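## Task

Lift each bottle with a blue label from the tray and set it standing upright in a crate slot that is free. All remaining bottles must still be standing in their original places, whether on the tray or in the crate. The crate and the tray must not be tipped or shifted. Anything that stays in position only because the robot holds it does not count. Any object the robot is in contact with at the end must not settle downward by more than about a fingernail's thickness once released.

## Robot and tools

Robot: one six-joint arm with a two-finger parallel gripper, working over a table with a tray of bottles and a crate. There is a single arm, so every command is one set of numbers, not a list per arm. The arm's base may sit slightly tilted on the table.

Frames. The scene frame has its origin on the table surface straight below the arm's base; +z is up, and +y lies to the left when facing along +x. The gripper has its own axes: the fingers extend along its +z and close/open along its x. end_effector_position is the point midway between the pads; fingertips reach 17.5 mm past it. A rotation-only command pivots about that point, which is offset 25 mm toward gripper -y from the last joint's axis. A flat block juts roughly 9 cm toward gripper -y and rotates with the hand, so watch its clearance.

Row format (used by every moving call): 10 numbers [x, y, z, qw, qx, qy, qz, position, force_limit, speed]. x, y, z are an absolute target for the gripper point in the scene frame, in metres. qw..qz are an absolute orientation quaternion, w first, in the scene frame; repeat the intended quaternion in every row instead of copying the possibly drifted one from the last result. position, force_limit and speed are gripper settings in [-1, 1]: position +1 = fully open (50 mm gap), about -0.65 = pads touching, -1 = close until blocked (use this to grip). force_limit maps -1/0/+1 to about 20/102/185 N per pad (actual grip may run about 17 % above). speed maps -1/0/+1 to 20/85/150 mm/s of gap change. A row whose position is more than 0.6 m from the last reported position along any gripper axis is rejected and nothing is sent. Each control step the commanded pose is also clamped to 100 mm and 16 degrees from the measured pose; position wins over orientation if both cannot be met.

execute_actions: argument actions is a list with zero or one entry. Empty list = just report the state. {"rows": [...], "steps": n} plays up to 15 rows, one per 1/30 s step (n at most 15, default 15; the last row repeats if rows run out). {"steps": n} alone is a wait of up to 300 steps, counted from the previous result. Optional pictures: true/false controls whether camera images come back. After the last step the arm only continues to the last clamped pose, so a distant target may need several calls.

move: target is one row as above (absolute pose plus gripper settings, which are sent at the start). speed in m/s, 0.002 to 0.5, default 0.25 (turning up to twice that in rad/s). The path is a straight line lasting 0.5 to 10 s and is cut off at 10 s. It does not avoid obstacles, the hand may lag, stray or overshoot the speed. stop_force (optional, 9 to 40 N, only after the scene has run 0.2 s) ends the path when the wrist sensor reads that much added resistance along the direction of travel for 2 steps; the hand then backs up 2 steps and holds. Pair it with a very low speed for touching down; do not rely on it for moves that rotate the hand, and omit it when moving away from something the gripper is pressing on. The result adds a move: line with the ending (done, contact, held, off_target, moving, fault) and limit notes: limits=paced means the pose was clamped, limits=held means a check blocked some steps (the arm may then surge faster).

wait: seconds from 0 to 10; nothing new is commanded.
zoom_image: camera (cam_head_left, cam_head_right, cam_wrist) and region [x0, y0, x1, y1] in image pixels from the top-left, no larger than 504 by 504. Full images: head cameras 504x504, wrist 616x616.
finished_scene: scene = current scene number (1 to 2); it is final and reports success.

Reading results. The state line gives gripper position, quaternion and linear/angular velocities in the scene frame; at long reach the printed position can be a little off. object_status: 0 moving, 1 blocked while opening, 2 blocked while closing (a proper grip), 3 reached the command or pads met (usually nothing held). Any new position value resets it to 0 until the fingers settle; force_limit and speed changes apply only with a new position value (change by at least 0.01). Gap in mm is about (250 - position_measured) x 0.202. Wrist force/torque are in gripper axes, noisy, offset up to about 4 N, saturating near 50 N; pressing on a surface shows force pointing back into the arm. HELD marks steps not sent; "pose unreachable" means the clearance check altered the command. Hand target shows where the controller is heading. Joint torques are rough and offset. The simulation keeps running between calls.

Avoid: the arm is stiff, so driving even slightly past a firm contact can trigger a 10 s fault stop (joint load limits 133 N m for the big joints, 24.9 N m for the wrists, or 150 N external force). Approach slowly, grip with -1 and confirm status 2, lift clear before traveling, lower bottles gently and open before leaving. Do not tip or shove the crate or tray, knock bottles over or off the table, or leave the hand pressing on anything at the end. Brief external tugs may disturb a held bottle. Holding loads heats motors: a MOTOR HOT warning appears from 70 °C and at 85 °C the brakes lock until they cool.

Each tool is called after ">>>" as name(argument=value, ...) on one line, values as JSON.

## Session

>>> execute_actions(actions=[])

Scene clock: 0.00 s of 6000.00 s.
end_effector_position=(+0.3996, +0.2293, +0.3968) position_measured=3 object_status=3 end_effector_quat_wxyz=(+0.572, +0.803, -0.038, -0.163) end_effector_velocity=(+0.000, +0.000, +0.000) end_effector_angular_velocity=(+0.001, -0.001, +0.000)
Joint positions: [ 0.65  -0.465  1.023 -0.388 -2.161 -2.937]
Joint velocities: [ 0.001  0.    -0.001  0.    -0.     0.   ]
Joint torques (N m, as the arm reports them, + toward a larger angle): no reading
Motor temperatures (°C, as the motors report them): [25 27 26 31 30 37]
Wrist force (N, on the end effector, along its own x y z axes, offset not removed): no reading
Wrist torque (N m, same axes, about the end effector's origin, offset not removed): no reading
Hand target: +0.400, +0.229, +0.397; +0.572, +0.803, -0.038, -0.163

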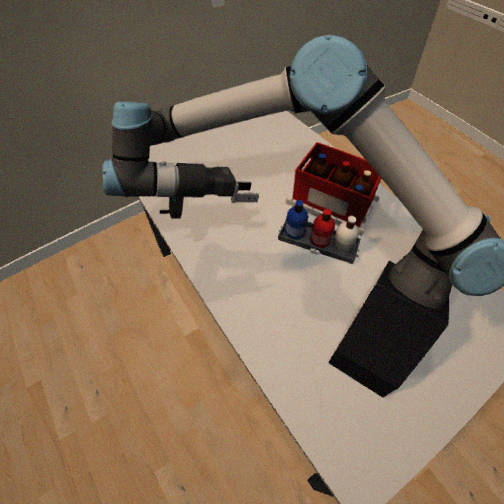

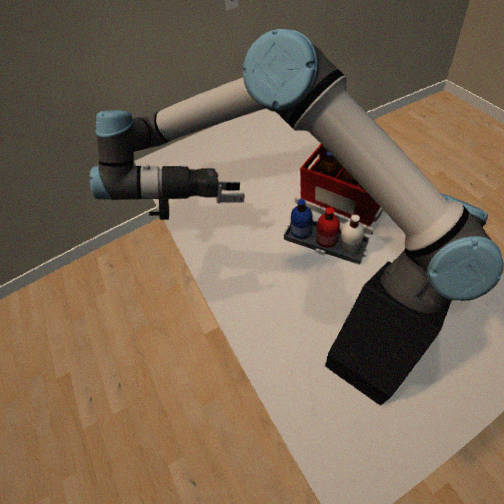

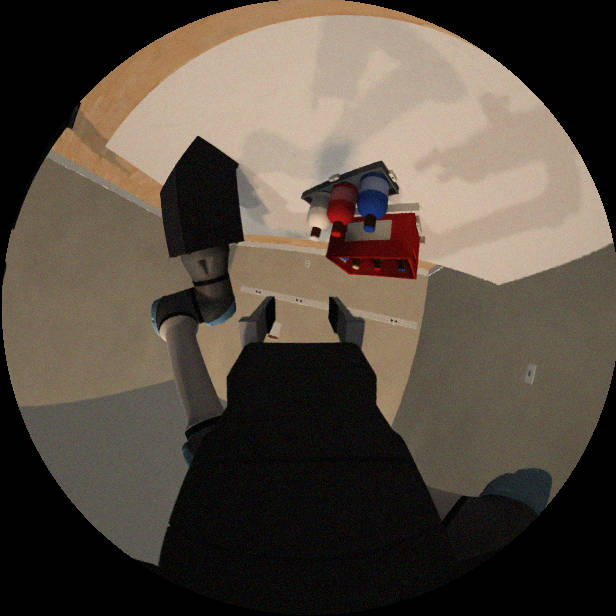

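>>> move(target=[0.4,0.0,0.45,0,1,0,0,1,0,0])

Scene clock: 14.63 s of 6000.00 s.
end_effector_position=(+0.4003, +0.0009, +0.4494) position_measured=3 object_status=3 end_effector_quat_wxyz=(-0.002, +1.000, +0.000, -0.001) end_effector_velocity=(+0.000, -0.001, -0.000) end_effector_angular_velocity=(+0.007, +0.000, +0.001)
Joint positions: [ 0.221 -1.858  2.152 -1.931 -2.116 -4.485]
Joint velocities: [-0.007 -0.004  0.001 -0.003  0.007 -0.01 ]
Joint torques (N m, as the arm reports them, + toward a larger angle): [ -3.43 -26.64 -12.52  -4.34   2.06  -1.43]
Motor temperatures (°C, as the motors report them): [25 27 26 31 30 37]
Wrist force (N, on the end effector, along its own x y z axes, offset not removed): [0.7 0.4 -0.1]
Wrist torque (N m, same axes, about the end effector's origin, offset not removed): [0.04 -0.02 -0.25]
Hand target: +0.400, +0.001, +0.449; -0.002, +1.000, +0.000, -0.001
Off the commanded pose: 0.001 m, 0 deg.
After step 90, 8.60 s passed at rest.
move: done

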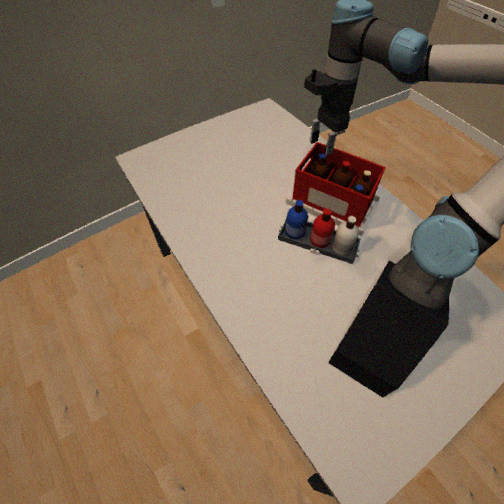

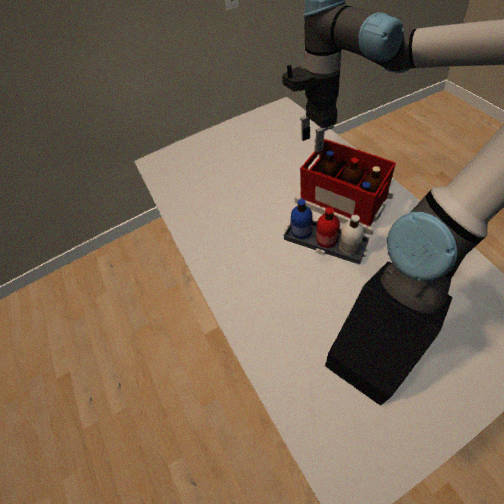

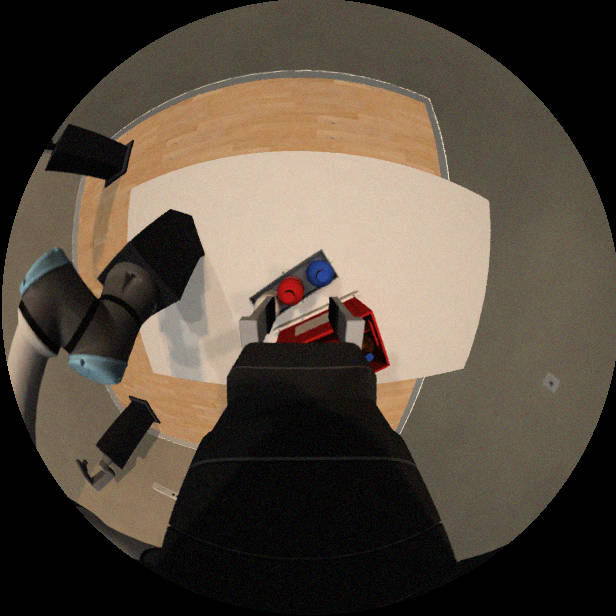

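>>> move(target=[0.43,0.06,0.33,0,1,0,0,1,0,0])

>>> move(target=[0.45,0.0,0.4,0,0,1,0,1,0,0])

Scene clock: 22.10 s of 6000.00 s.
end_effector_position=(+0.4298, +0.0600, +0.3301) position_measured=3 object_status=3 end_effector_quat_wxyz=(-0.000, +1.000, -0.000, +0.000) end_effector_velocity=(-0.001, +0.001, -0.002) end_effector_angular_velocity=(+0.001, +0.002, +0.001)
Joint positions: [ 0.177 -1.557  2.279 -2.387 -2.116 -4.536]
Joint velocities: [-0.001  0.004  0.002 -0.004  0.002 -0.001]
Joint torques (N m, as the arm reports them, + toward a larger angle): [ 1.52 -6.95 -7.96 -4.61 -1.86 -1.46]
Motor temperatures (°C, as the motors report them): [25 27 26 31 30 37]
Wrist force (N, on the end effector, along its own x y z axes, offset not removed): [0.9 -0.7 2.1]
Wrist torque (N m, same axes, about the end effector's origin, offset not removed): [-0.11 -0.20 -0.17]
Hand target: +0.430, +0.060, +0.330; -0.000, +1.000, -0.000, +0.000
Off the commanded pose: 0.000 m, 0 deg.
After step 90, 3.37 s passed at rest.
move: done

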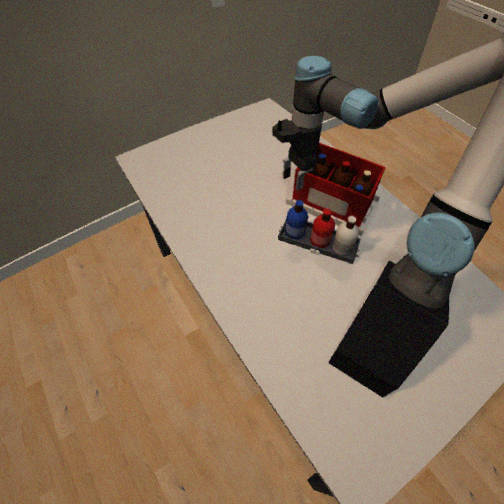

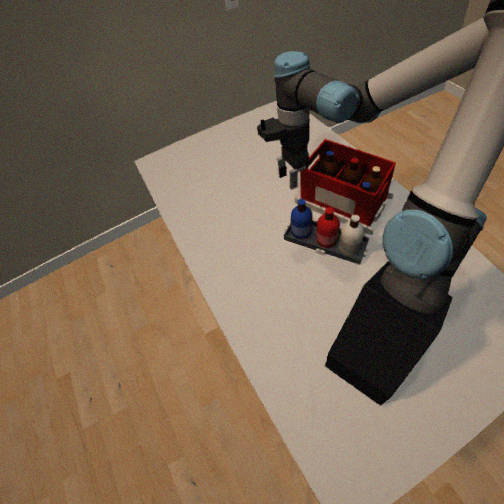

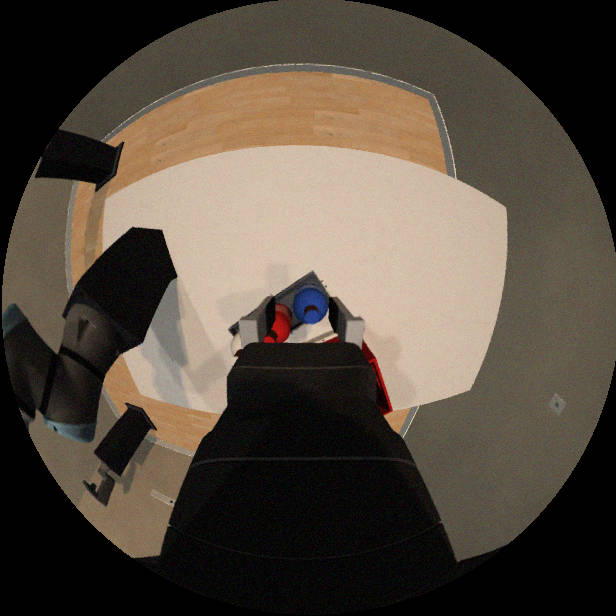

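Scene clock: 28.83 s of 6000.00 s.
end_effector_position=(+0.4501, +0.0000, +0.3999) position_measured=3 object_status=3 end_effector_quat_wxyz=(-0.000, -0.000, +1.000, -0.000) end_effector_velocity=(-0.000, -0.001, -0.001) end_effector_angular_velocity=(-0.002, +0.002, -0.006)
Joint positions: [ 0.236 -1.627  2.125 -2.126 -2.121 -1.326]
Joint velocities: [-0.001  0.     0.     0.001 -0.002  0.006]
Joint torques (N m, as the arm reports them, + toward a larger angle): [  2.18  -6.27 -23.5   -0.72  -2.31   1.6 ]
Motor temperatures (°C, as the motors report them): [25 27 26 31 30 37]
Wrist force (N, on the end effector, along its own x y z axes, offset not removed): [-3.1 -3.1 -0.6]
Wrist torque (N m, same axes, about the end effector's origin, offset not removed): [-0.56 0.47 0.04]
Hand target: +0.450, +0.000, +0.400; -0.000, -0.000, +1.000, -0.000
Off the commanded pose: 0.000 m, 0 deg.
move: done

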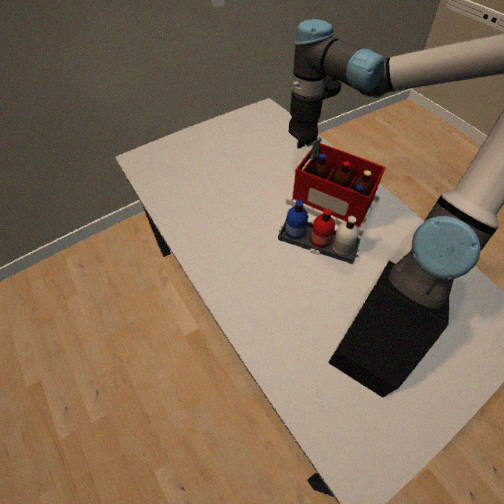

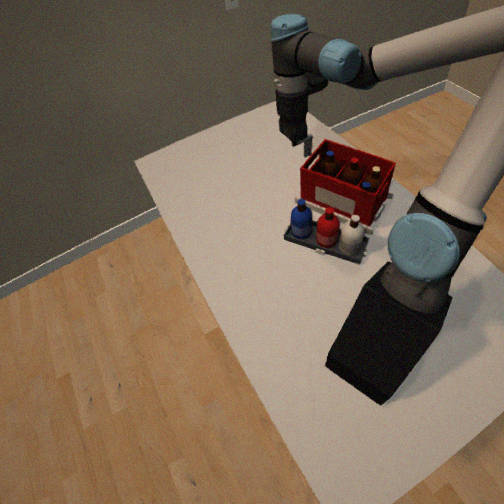

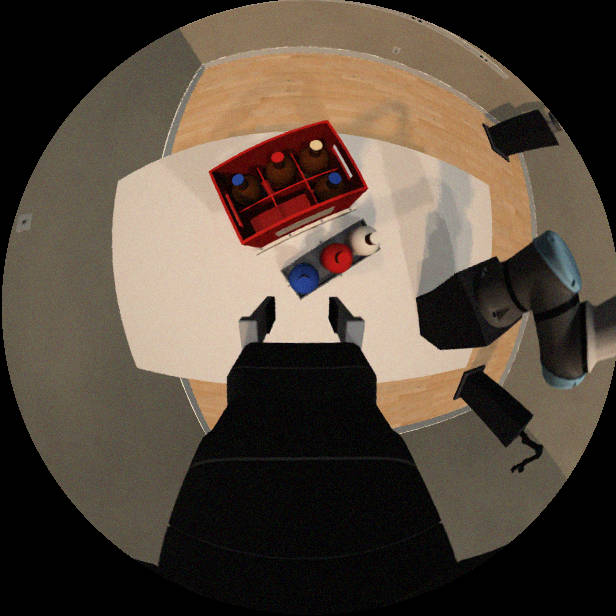

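>>> move(target=[0.447,0.0,0.28,0,0,1,0,1,0,0])

Scene clock: 43.03 s of 6000.00 s.
end_effector_position=(+0.4470, +0.0001, +0.2801) position_measured=3 object_status=3 end_effector_quat_wxyz=(+0.000, +0.000, +1.000, +0.000) end_effector_velocity=(+0.001, -0.000, -0.001) end_effector_angular_velocity=(+0.001, -0.002, -0.001)
Joint positions: [ 0.087 -1.449  2.304 -2.573 -2.105 -1.498]
Joint velocities: [-0.002  0.003 -0.001 -0.005  0.001 -0.002]
Joint torques (N m, as the arm reports them, + toward a larger angle): [  3.02 -10.09  -5.83  -4.44   2.04  -1.43]
Motor temperatures (°C, as the motors report them): [25 27 26 31 30 37]
Wrist force (N, on the end effector, along its own x y z axes, offset not removed): [0.7 0.6 0.6]
Wrist torque (N m, same axes, about the end effector's origin, offset not removed): [0.20 0.05 -0.34]
Hand target: +0.447, +0.000, +0.280; +0.000, +0.000, +1.000, +0.000
Off the commanded pose: 0.000 m, 0 deg.
After step 90, 10.17 s passed at rest.
move: done

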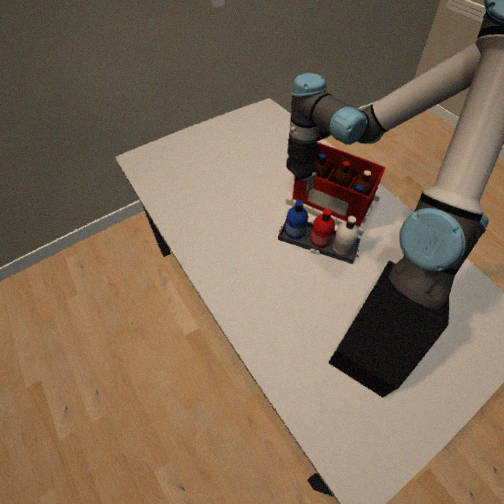

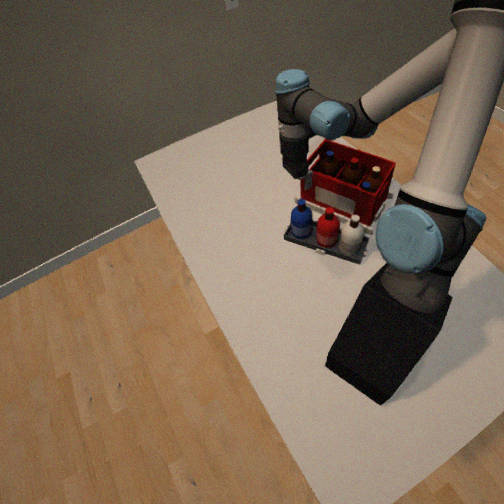

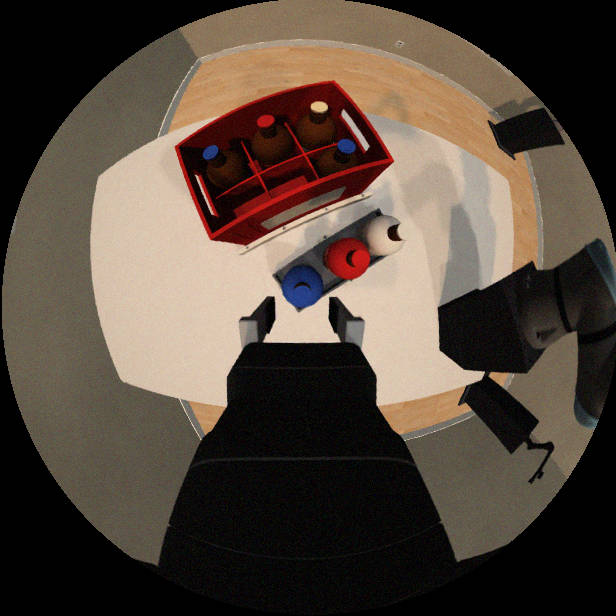

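>>> move(target=[0.447,0.0,0.225,0,0,1,0,1,0,0], speed=0.05)

>>> zoom_image(camera="cam_head_left", region=[250,120,410,280])

Scene clock: 52.20 s of 6000.00 s.
end_effector_position=(+0.4470, +0.0000, +0.2251) position_measured=3 object_status=3 end_effector_quat_wxyz=(+0.000, +0.000, +1.000, +0.000) end_effector_velocity=(+0.001, -0.001, -0.001) end_effector_angular_velocity=(+0.000, -0.002, -0.001)
Joint positions: [ 0.019 -1.317  2.347 -2.788 -2.094 -1.576]
Joint velocities: [-0.003  0.003 -0.    -0.007  0.001 -0.003]
Joint torques (N m, as the arm reports them, + toward a larger angle): [  3.6  -14.98  -1.84  -4.66   1.99  -1.37]
Motor temperatures (°C, as the motors report them): [25 27 26 31 30 37]
Wrist force (N, on the end effector, along its own x y z axes, offset not removed): [-0.6 1.0 -0.9]
Wrist torque (N m, same axes, about the end effector's origin, offset not removed): [0.26 0.18 -0.23]
Hand target: +0.447, +0.000, +0.225; +0.000, +0.000, +1.000, +0.000
Off the commanded pose: 0.000 m, 0 deg.
After step 90, 4.73 s passed at rest.
move: done

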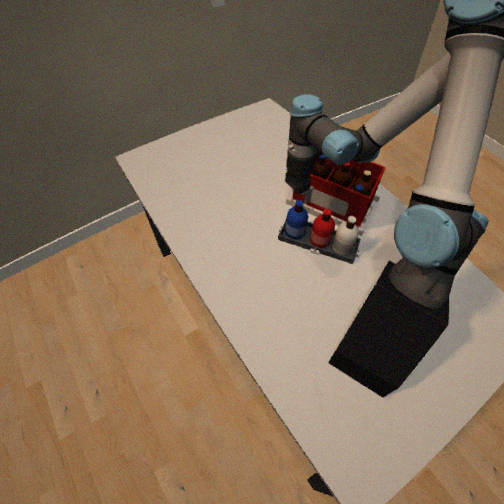

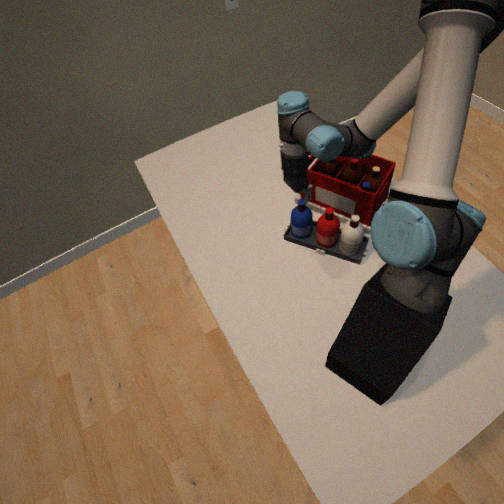

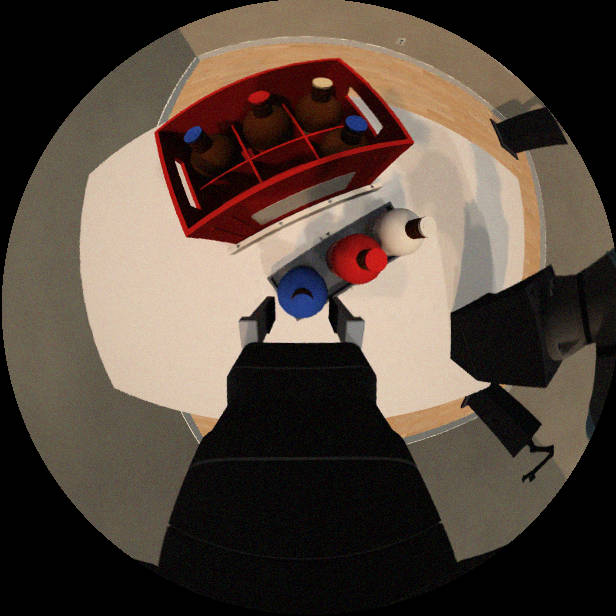

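Region (250, 120, 410, 280) of cam_head_left's 504x504 image, scaled by 3.150, with more detail than that image has.

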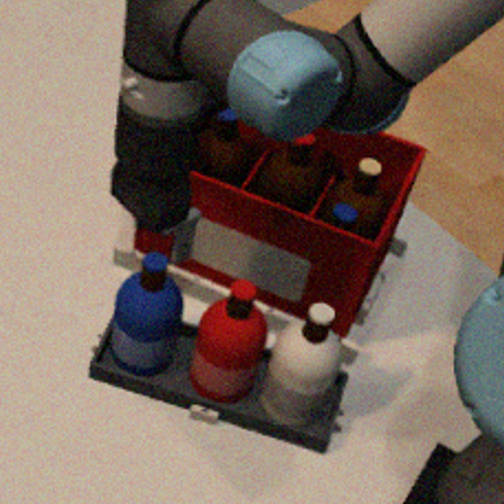

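>>> move(target=[0.447,0.0,0.17,0,0,1,0,1,0,0], speed=0.02, stop_force=10)

>>> zoom_image(camera="cam_head_left", region=[250,120,410,280])

>>> zoom_image(camera="cam_wrist", region=[220,220,400,360])

Scene clock: 63.00 s of 6000.00 s.
end_effector_position=(+0.4470, +0.0001, +0.1701) position_measured=3 object_status=3 end_effector_quat_wxyz=(+0.000, +0.000, +1.000, +0.000) end_effector_velocity=(+0.000, +0.000, -0.001) end_effector_angular_velocity=(-0.001, +0.001, +0.001)
Joint positions: [-0.048 -1.164  2.365 -2.995 -2.08  -1.651]
Joint velocities: [-0.001  0.004 -0.001 -0.003 -0.001 -0.002]
Joint torques (N m, as the arm reports them, + toward a larger angle): [  6.12 -16.91   1.71  -4.54   1.89  -1.36]
Motor temperatures (°C, as the motors report them): [25 27 26 31 30 37]
Wrist force (N, on the end effector, along its own x y z axes, offset not removed): [0.0 0.8 1.2]
Wrist torque (N m, same axes, about the end effector's origin, offset not removed): [0.36 0.14 -0.10]
Hand target: +0.447, +0.000, +0.170; +0.000, +0.000, +1.000, +0.000
Off the commanded pose: 0.000 m, 0 deg.
After step 90, 4.80 s passed at rest.
move: done

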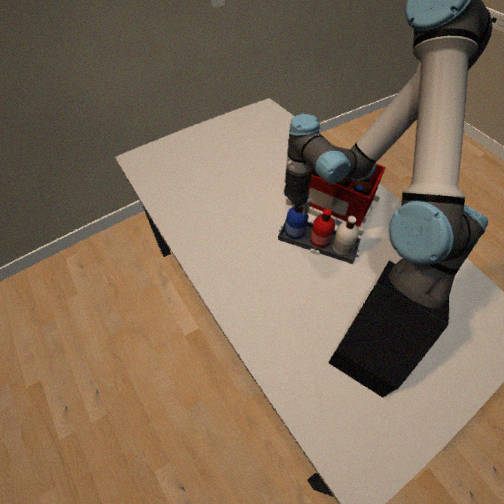

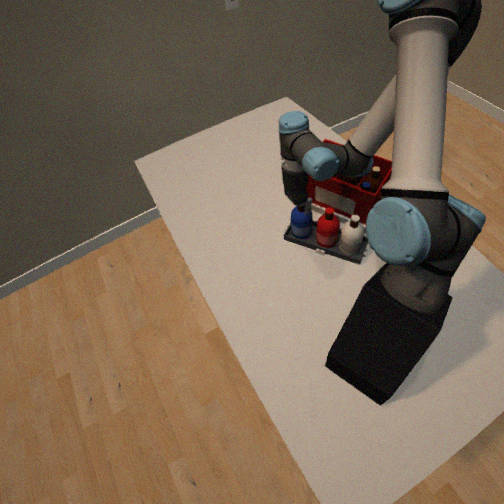

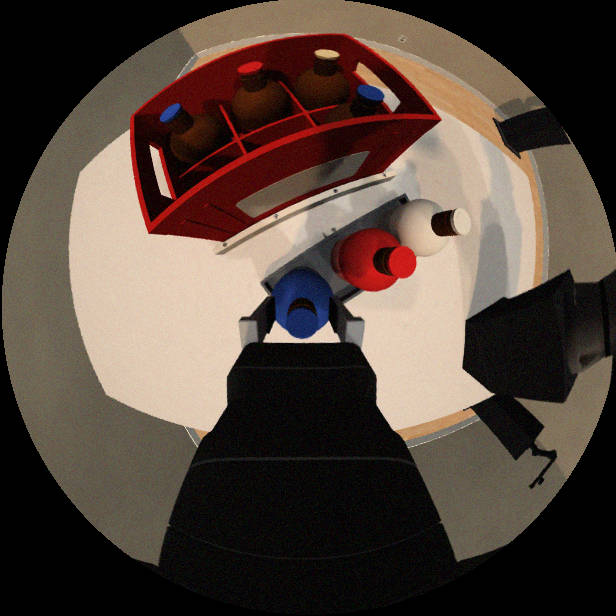

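Region (250, 120, 410, 280) of cam_head_left's 504x504 image, scaled by 3.150, with more detail than that image has.

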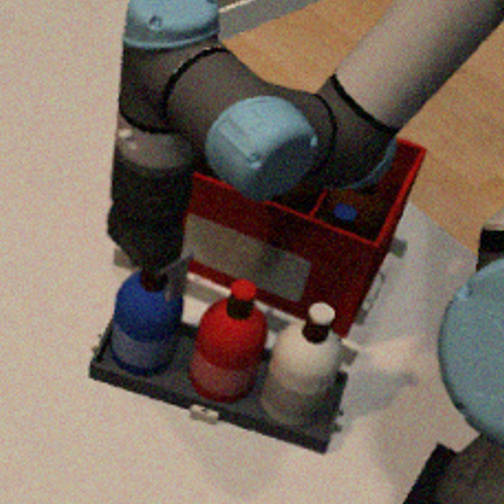

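Region (220, 220, 400, 360) of cam_wrist's 616x616 image, scaled by 2.800, with more detail than that image has.

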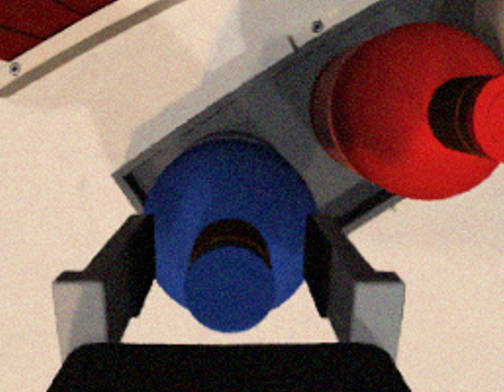

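>>> move(target=[0.447,0.0,0.155,0,0,1,0,1,0,0], speed=0.02, stop_force=10)

>>> move(target=[0.447,0.0,0.155,0,0,1,0,-1,-0.3,0])

Scene clock: 68.40 s of 6000.00 s.
end_effector_position=(+0.4469, +0.0000, +0.1572) position_measured=3 object_status=3 end_effector_quat_wxyz=(-0.000, -0.000, +1.000, +0.000) end_effector_velocity=(-0.002, +0.002, +0.003) end_effector_angular_velocity=(+0.001, +0.004, +0.003)
Joint positions: [-0.063 -1.126  2.365 -3.041 -2.077 -1.668]
Joint velocities: [ 0.006 -0.009  0.002  0.014 -0.001  0.007]
Joint torques (N m, as the arm reports them, + toward a larger angle): [ 20.62 -34.97   4.14   1.41   1.03   1.71]
Motor temperatures (°C, as the motors report them): [25 27 26 31 30 37]
Wrist force (N, on the end effector, along its own x y z axes, offset not removed): [1.2 3.2 -35.5]
Wrist torque (N m, same axes, about the end effector's origin, offset not removed): [0.23 0.37 -0.12]
Hand target: +0.447, +0.000, +0.158; -0.000, -0.000, +1.000, +0.000
Off the commanded pose: 0.002 m, 0 deg.
After step 90, 1.40 s passed at rest.
move: contact

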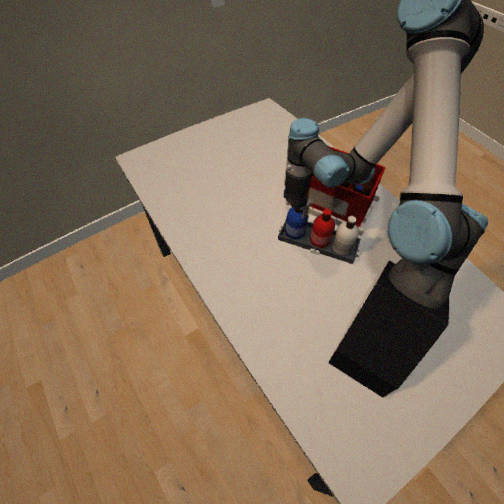

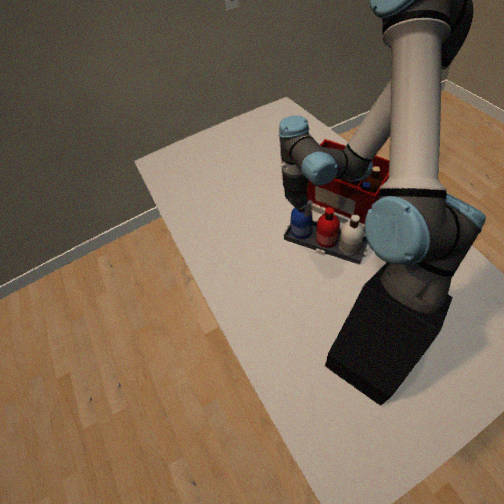

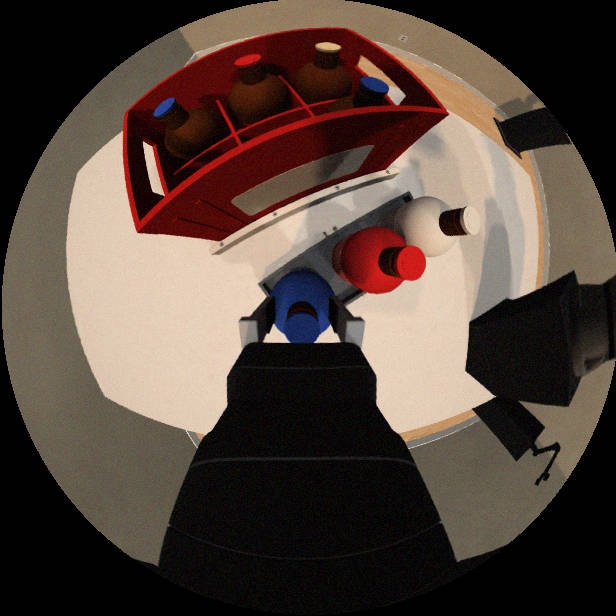

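Scene clock: 78.90 s of 6000.00 s.
end_effector_position=(+0.4474, -0.0000, +0.1575) position_measured=21 object_status=2 end_effector_quat_wxyz=(+0.001, -0.000, +1.000, -0.000) end_effector_velocity=(-0.001, +0.000, -0.000) end_effector_angular_velocity=(-0.001, +0.001, +0.001)
Joint positions: [-0.062 -1.126  2.365 -3.043 -2.078 -1.669]
Joint velocities: [-0.     0.001  0.002 -0.001 -0.001 -0.   ]
Joint torques (N m, as the arm reports them, + toward a larger angle): [ 16.87 -31.1   -3.68  -3.1   -0.18  -0.08]
Motor temperatures (°C, as the motors report them): [25 27 26 31 30 37]
Wrist force (N, on the end effector, along its own x y z axes, offset not removed): [4.3 1.3 -21.2]
Wrist torque (N m, same axes, about the end effector's origin, offset not removed): [0.25 0.82 -0.10]
Hand target: +0.447, -0.000, +0.157; +0.001, -0.000, +1.000, -0.000
Off the commanded pose: 0.003 m, 0 deg.
FORCE FAULT: contact force on the arm reached its limit, and the arm stopped for 10 seconds. The contact can be on any part of the arm, not only on its tool. The arm's remaining commands of this call were not run. The arm holds still and accepts commands again. Move the arm away from the contact; if what it grips holds it there, let go first. Pushing or pulling that hard again can fault the arm again.
move: fault

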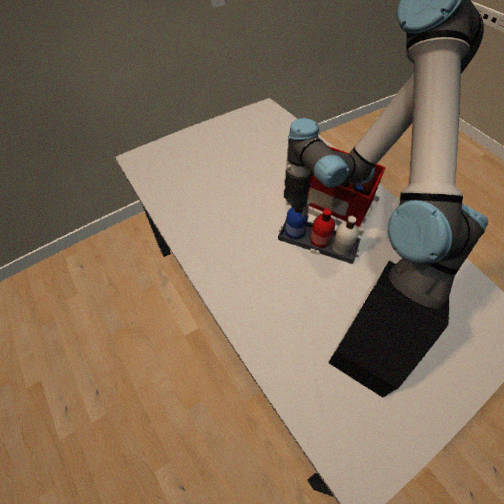

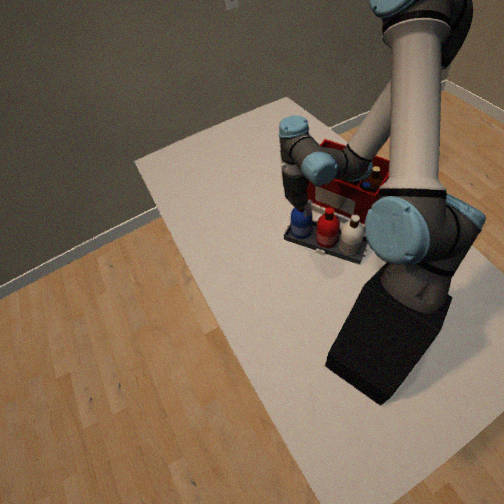

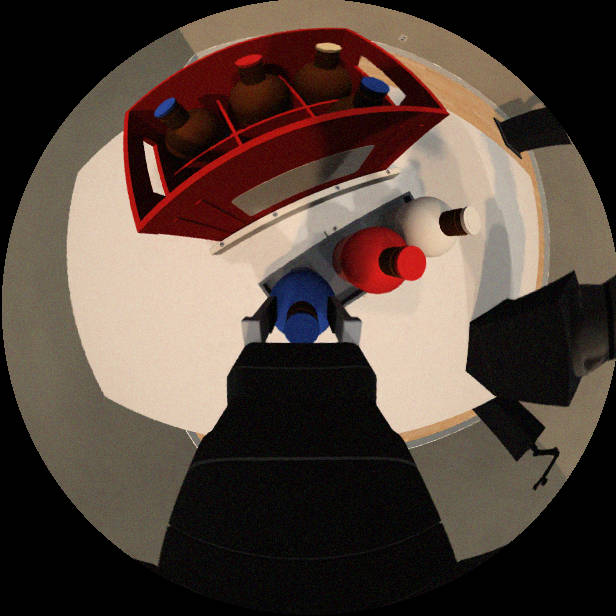

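Fingertips were on the bottle's shoulder. Opening, rising, and re-gripping higher.

>>> move(target=[0.447,0.0,0.17,0,0,1,0,1,0,0], speed=0.03)

>>> move(target=[0.447,0.0,0.17,0,0,1,0,-1,-0.4,-0.5])

Scene clock: 83.13 s of 6000.00 s.
end_effector_position=(+0.4470, -0.0000, +0.1699) position_measured=3 object_status=3 end_effector_quat_wxyz=(-0.000, -0.000, +1.000, -0.000) end_effector_velocity=(+0.001, -0.000, +0.001) end_effector_angular_velocity=(+0.000, -0.001, -0.000)
Joint positions: [-0.048 -1.163  2.365 -2.996 -2.08  -1.652]
Joint velocities: [ 0.001 -0.004 -0.001  0.005 -0.     0.002]
Joint torques (N m, as the arm reports them, + toward a larger angle): [ 26.48 -45.93 -11.16  -0.98  -2.35   1.68]
Motor temperatures (°C, as the motors report them): [25 27 26 31 30 37]
Wrist force (N, on the end effector, along its own x y z axes, offset not removed): [0.7 1.7 2.0]
Wrist torque (N m, same axes, about the end effector's origin, offset not removed): [0.27 -0.24 -0.20]
Hand target: +0.447, -0.000, +0.170; -0.000, -0.000, +1.000, -0.000
Off the commanded pose: 0.000 m, 0 deg.
After step 90, 0.47 s passed at rest.
move: done

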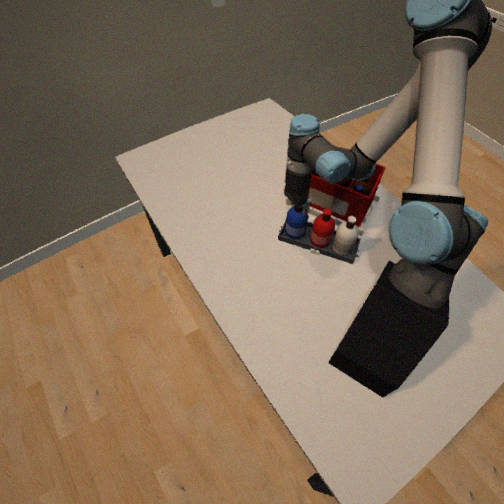

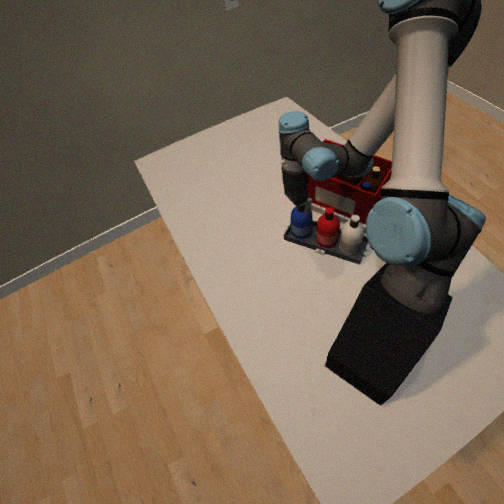

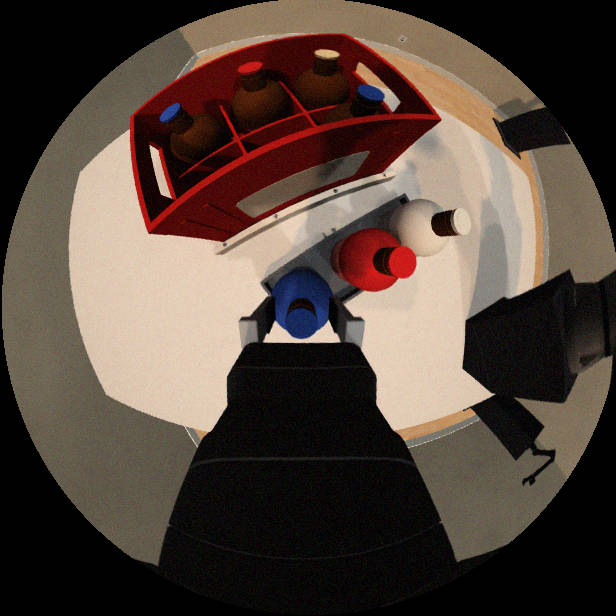

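Scene clock: 83.83 s of 6000.00 s.
end_effector_position=(+0.4470, -0.0000, +0.1700) position_measured=126 object_status=2 end_effector_quat_wxyz=(-0.000, -0.000, +1.000, -0.000) end_effector_velocity=(+0.000, -0.000, +0.000) end_effector_angular_velocity=(-0.000, -0.000, -0.001)
Joint positions: [-0.048 -1.163  2.365 -2.995 -2.08  -1.651]
Joint velocities: [-0.001 -0.001 -0.001  0.    -0.     0.   ]
Joint torques (N m, as the arm reports them, + toward a larger angle): [ 27.35 -46.24 -10.4   -0.69  -1.46   1.68]
Motor temperatures (°C, as the motors report them): [25 27 26 31 30 37]
Wrist force (N, on the end effector, along its own x y z axes, offset not removed): [-1.7 -0.4 1.5]
Wrist torque (N m, same axes, about the end effector's origin, offset not removed): [0.04 0.08 -0.20]
Hand target: +0.447, -0.000, +0.170; -0.000, -0.000, +1.000, -0.000
Off the commanded pose: 0.000 m, 0 deg.
move: done

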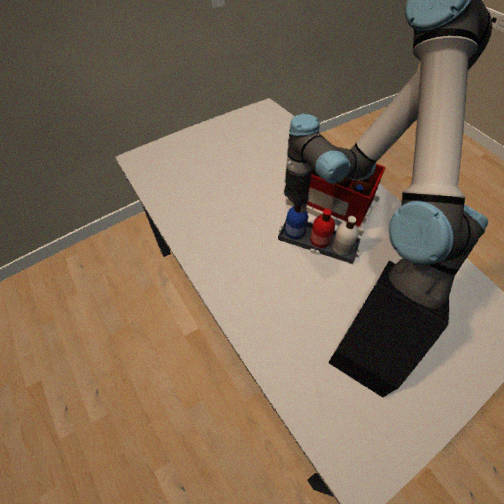

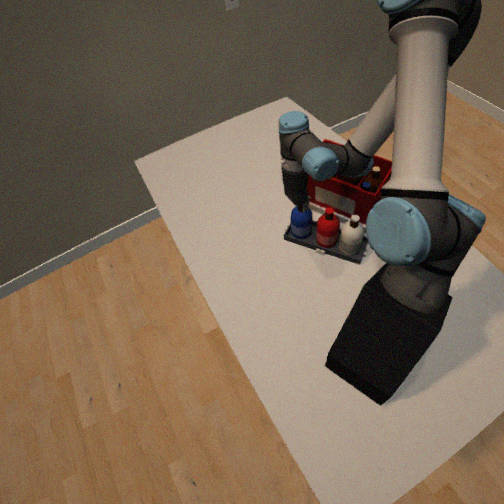

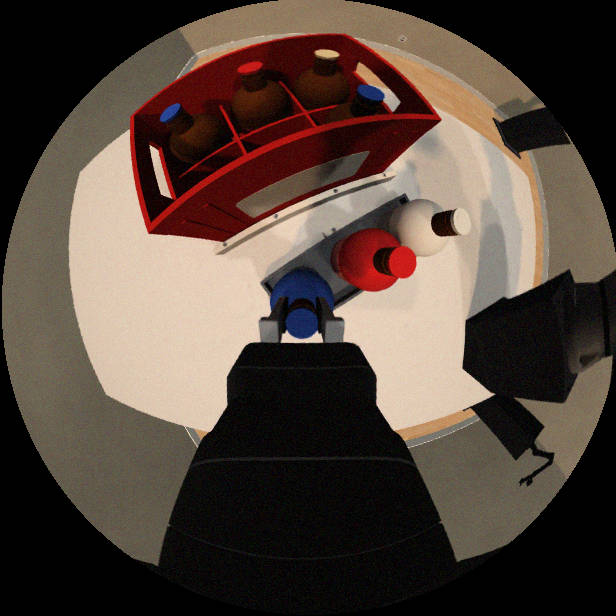

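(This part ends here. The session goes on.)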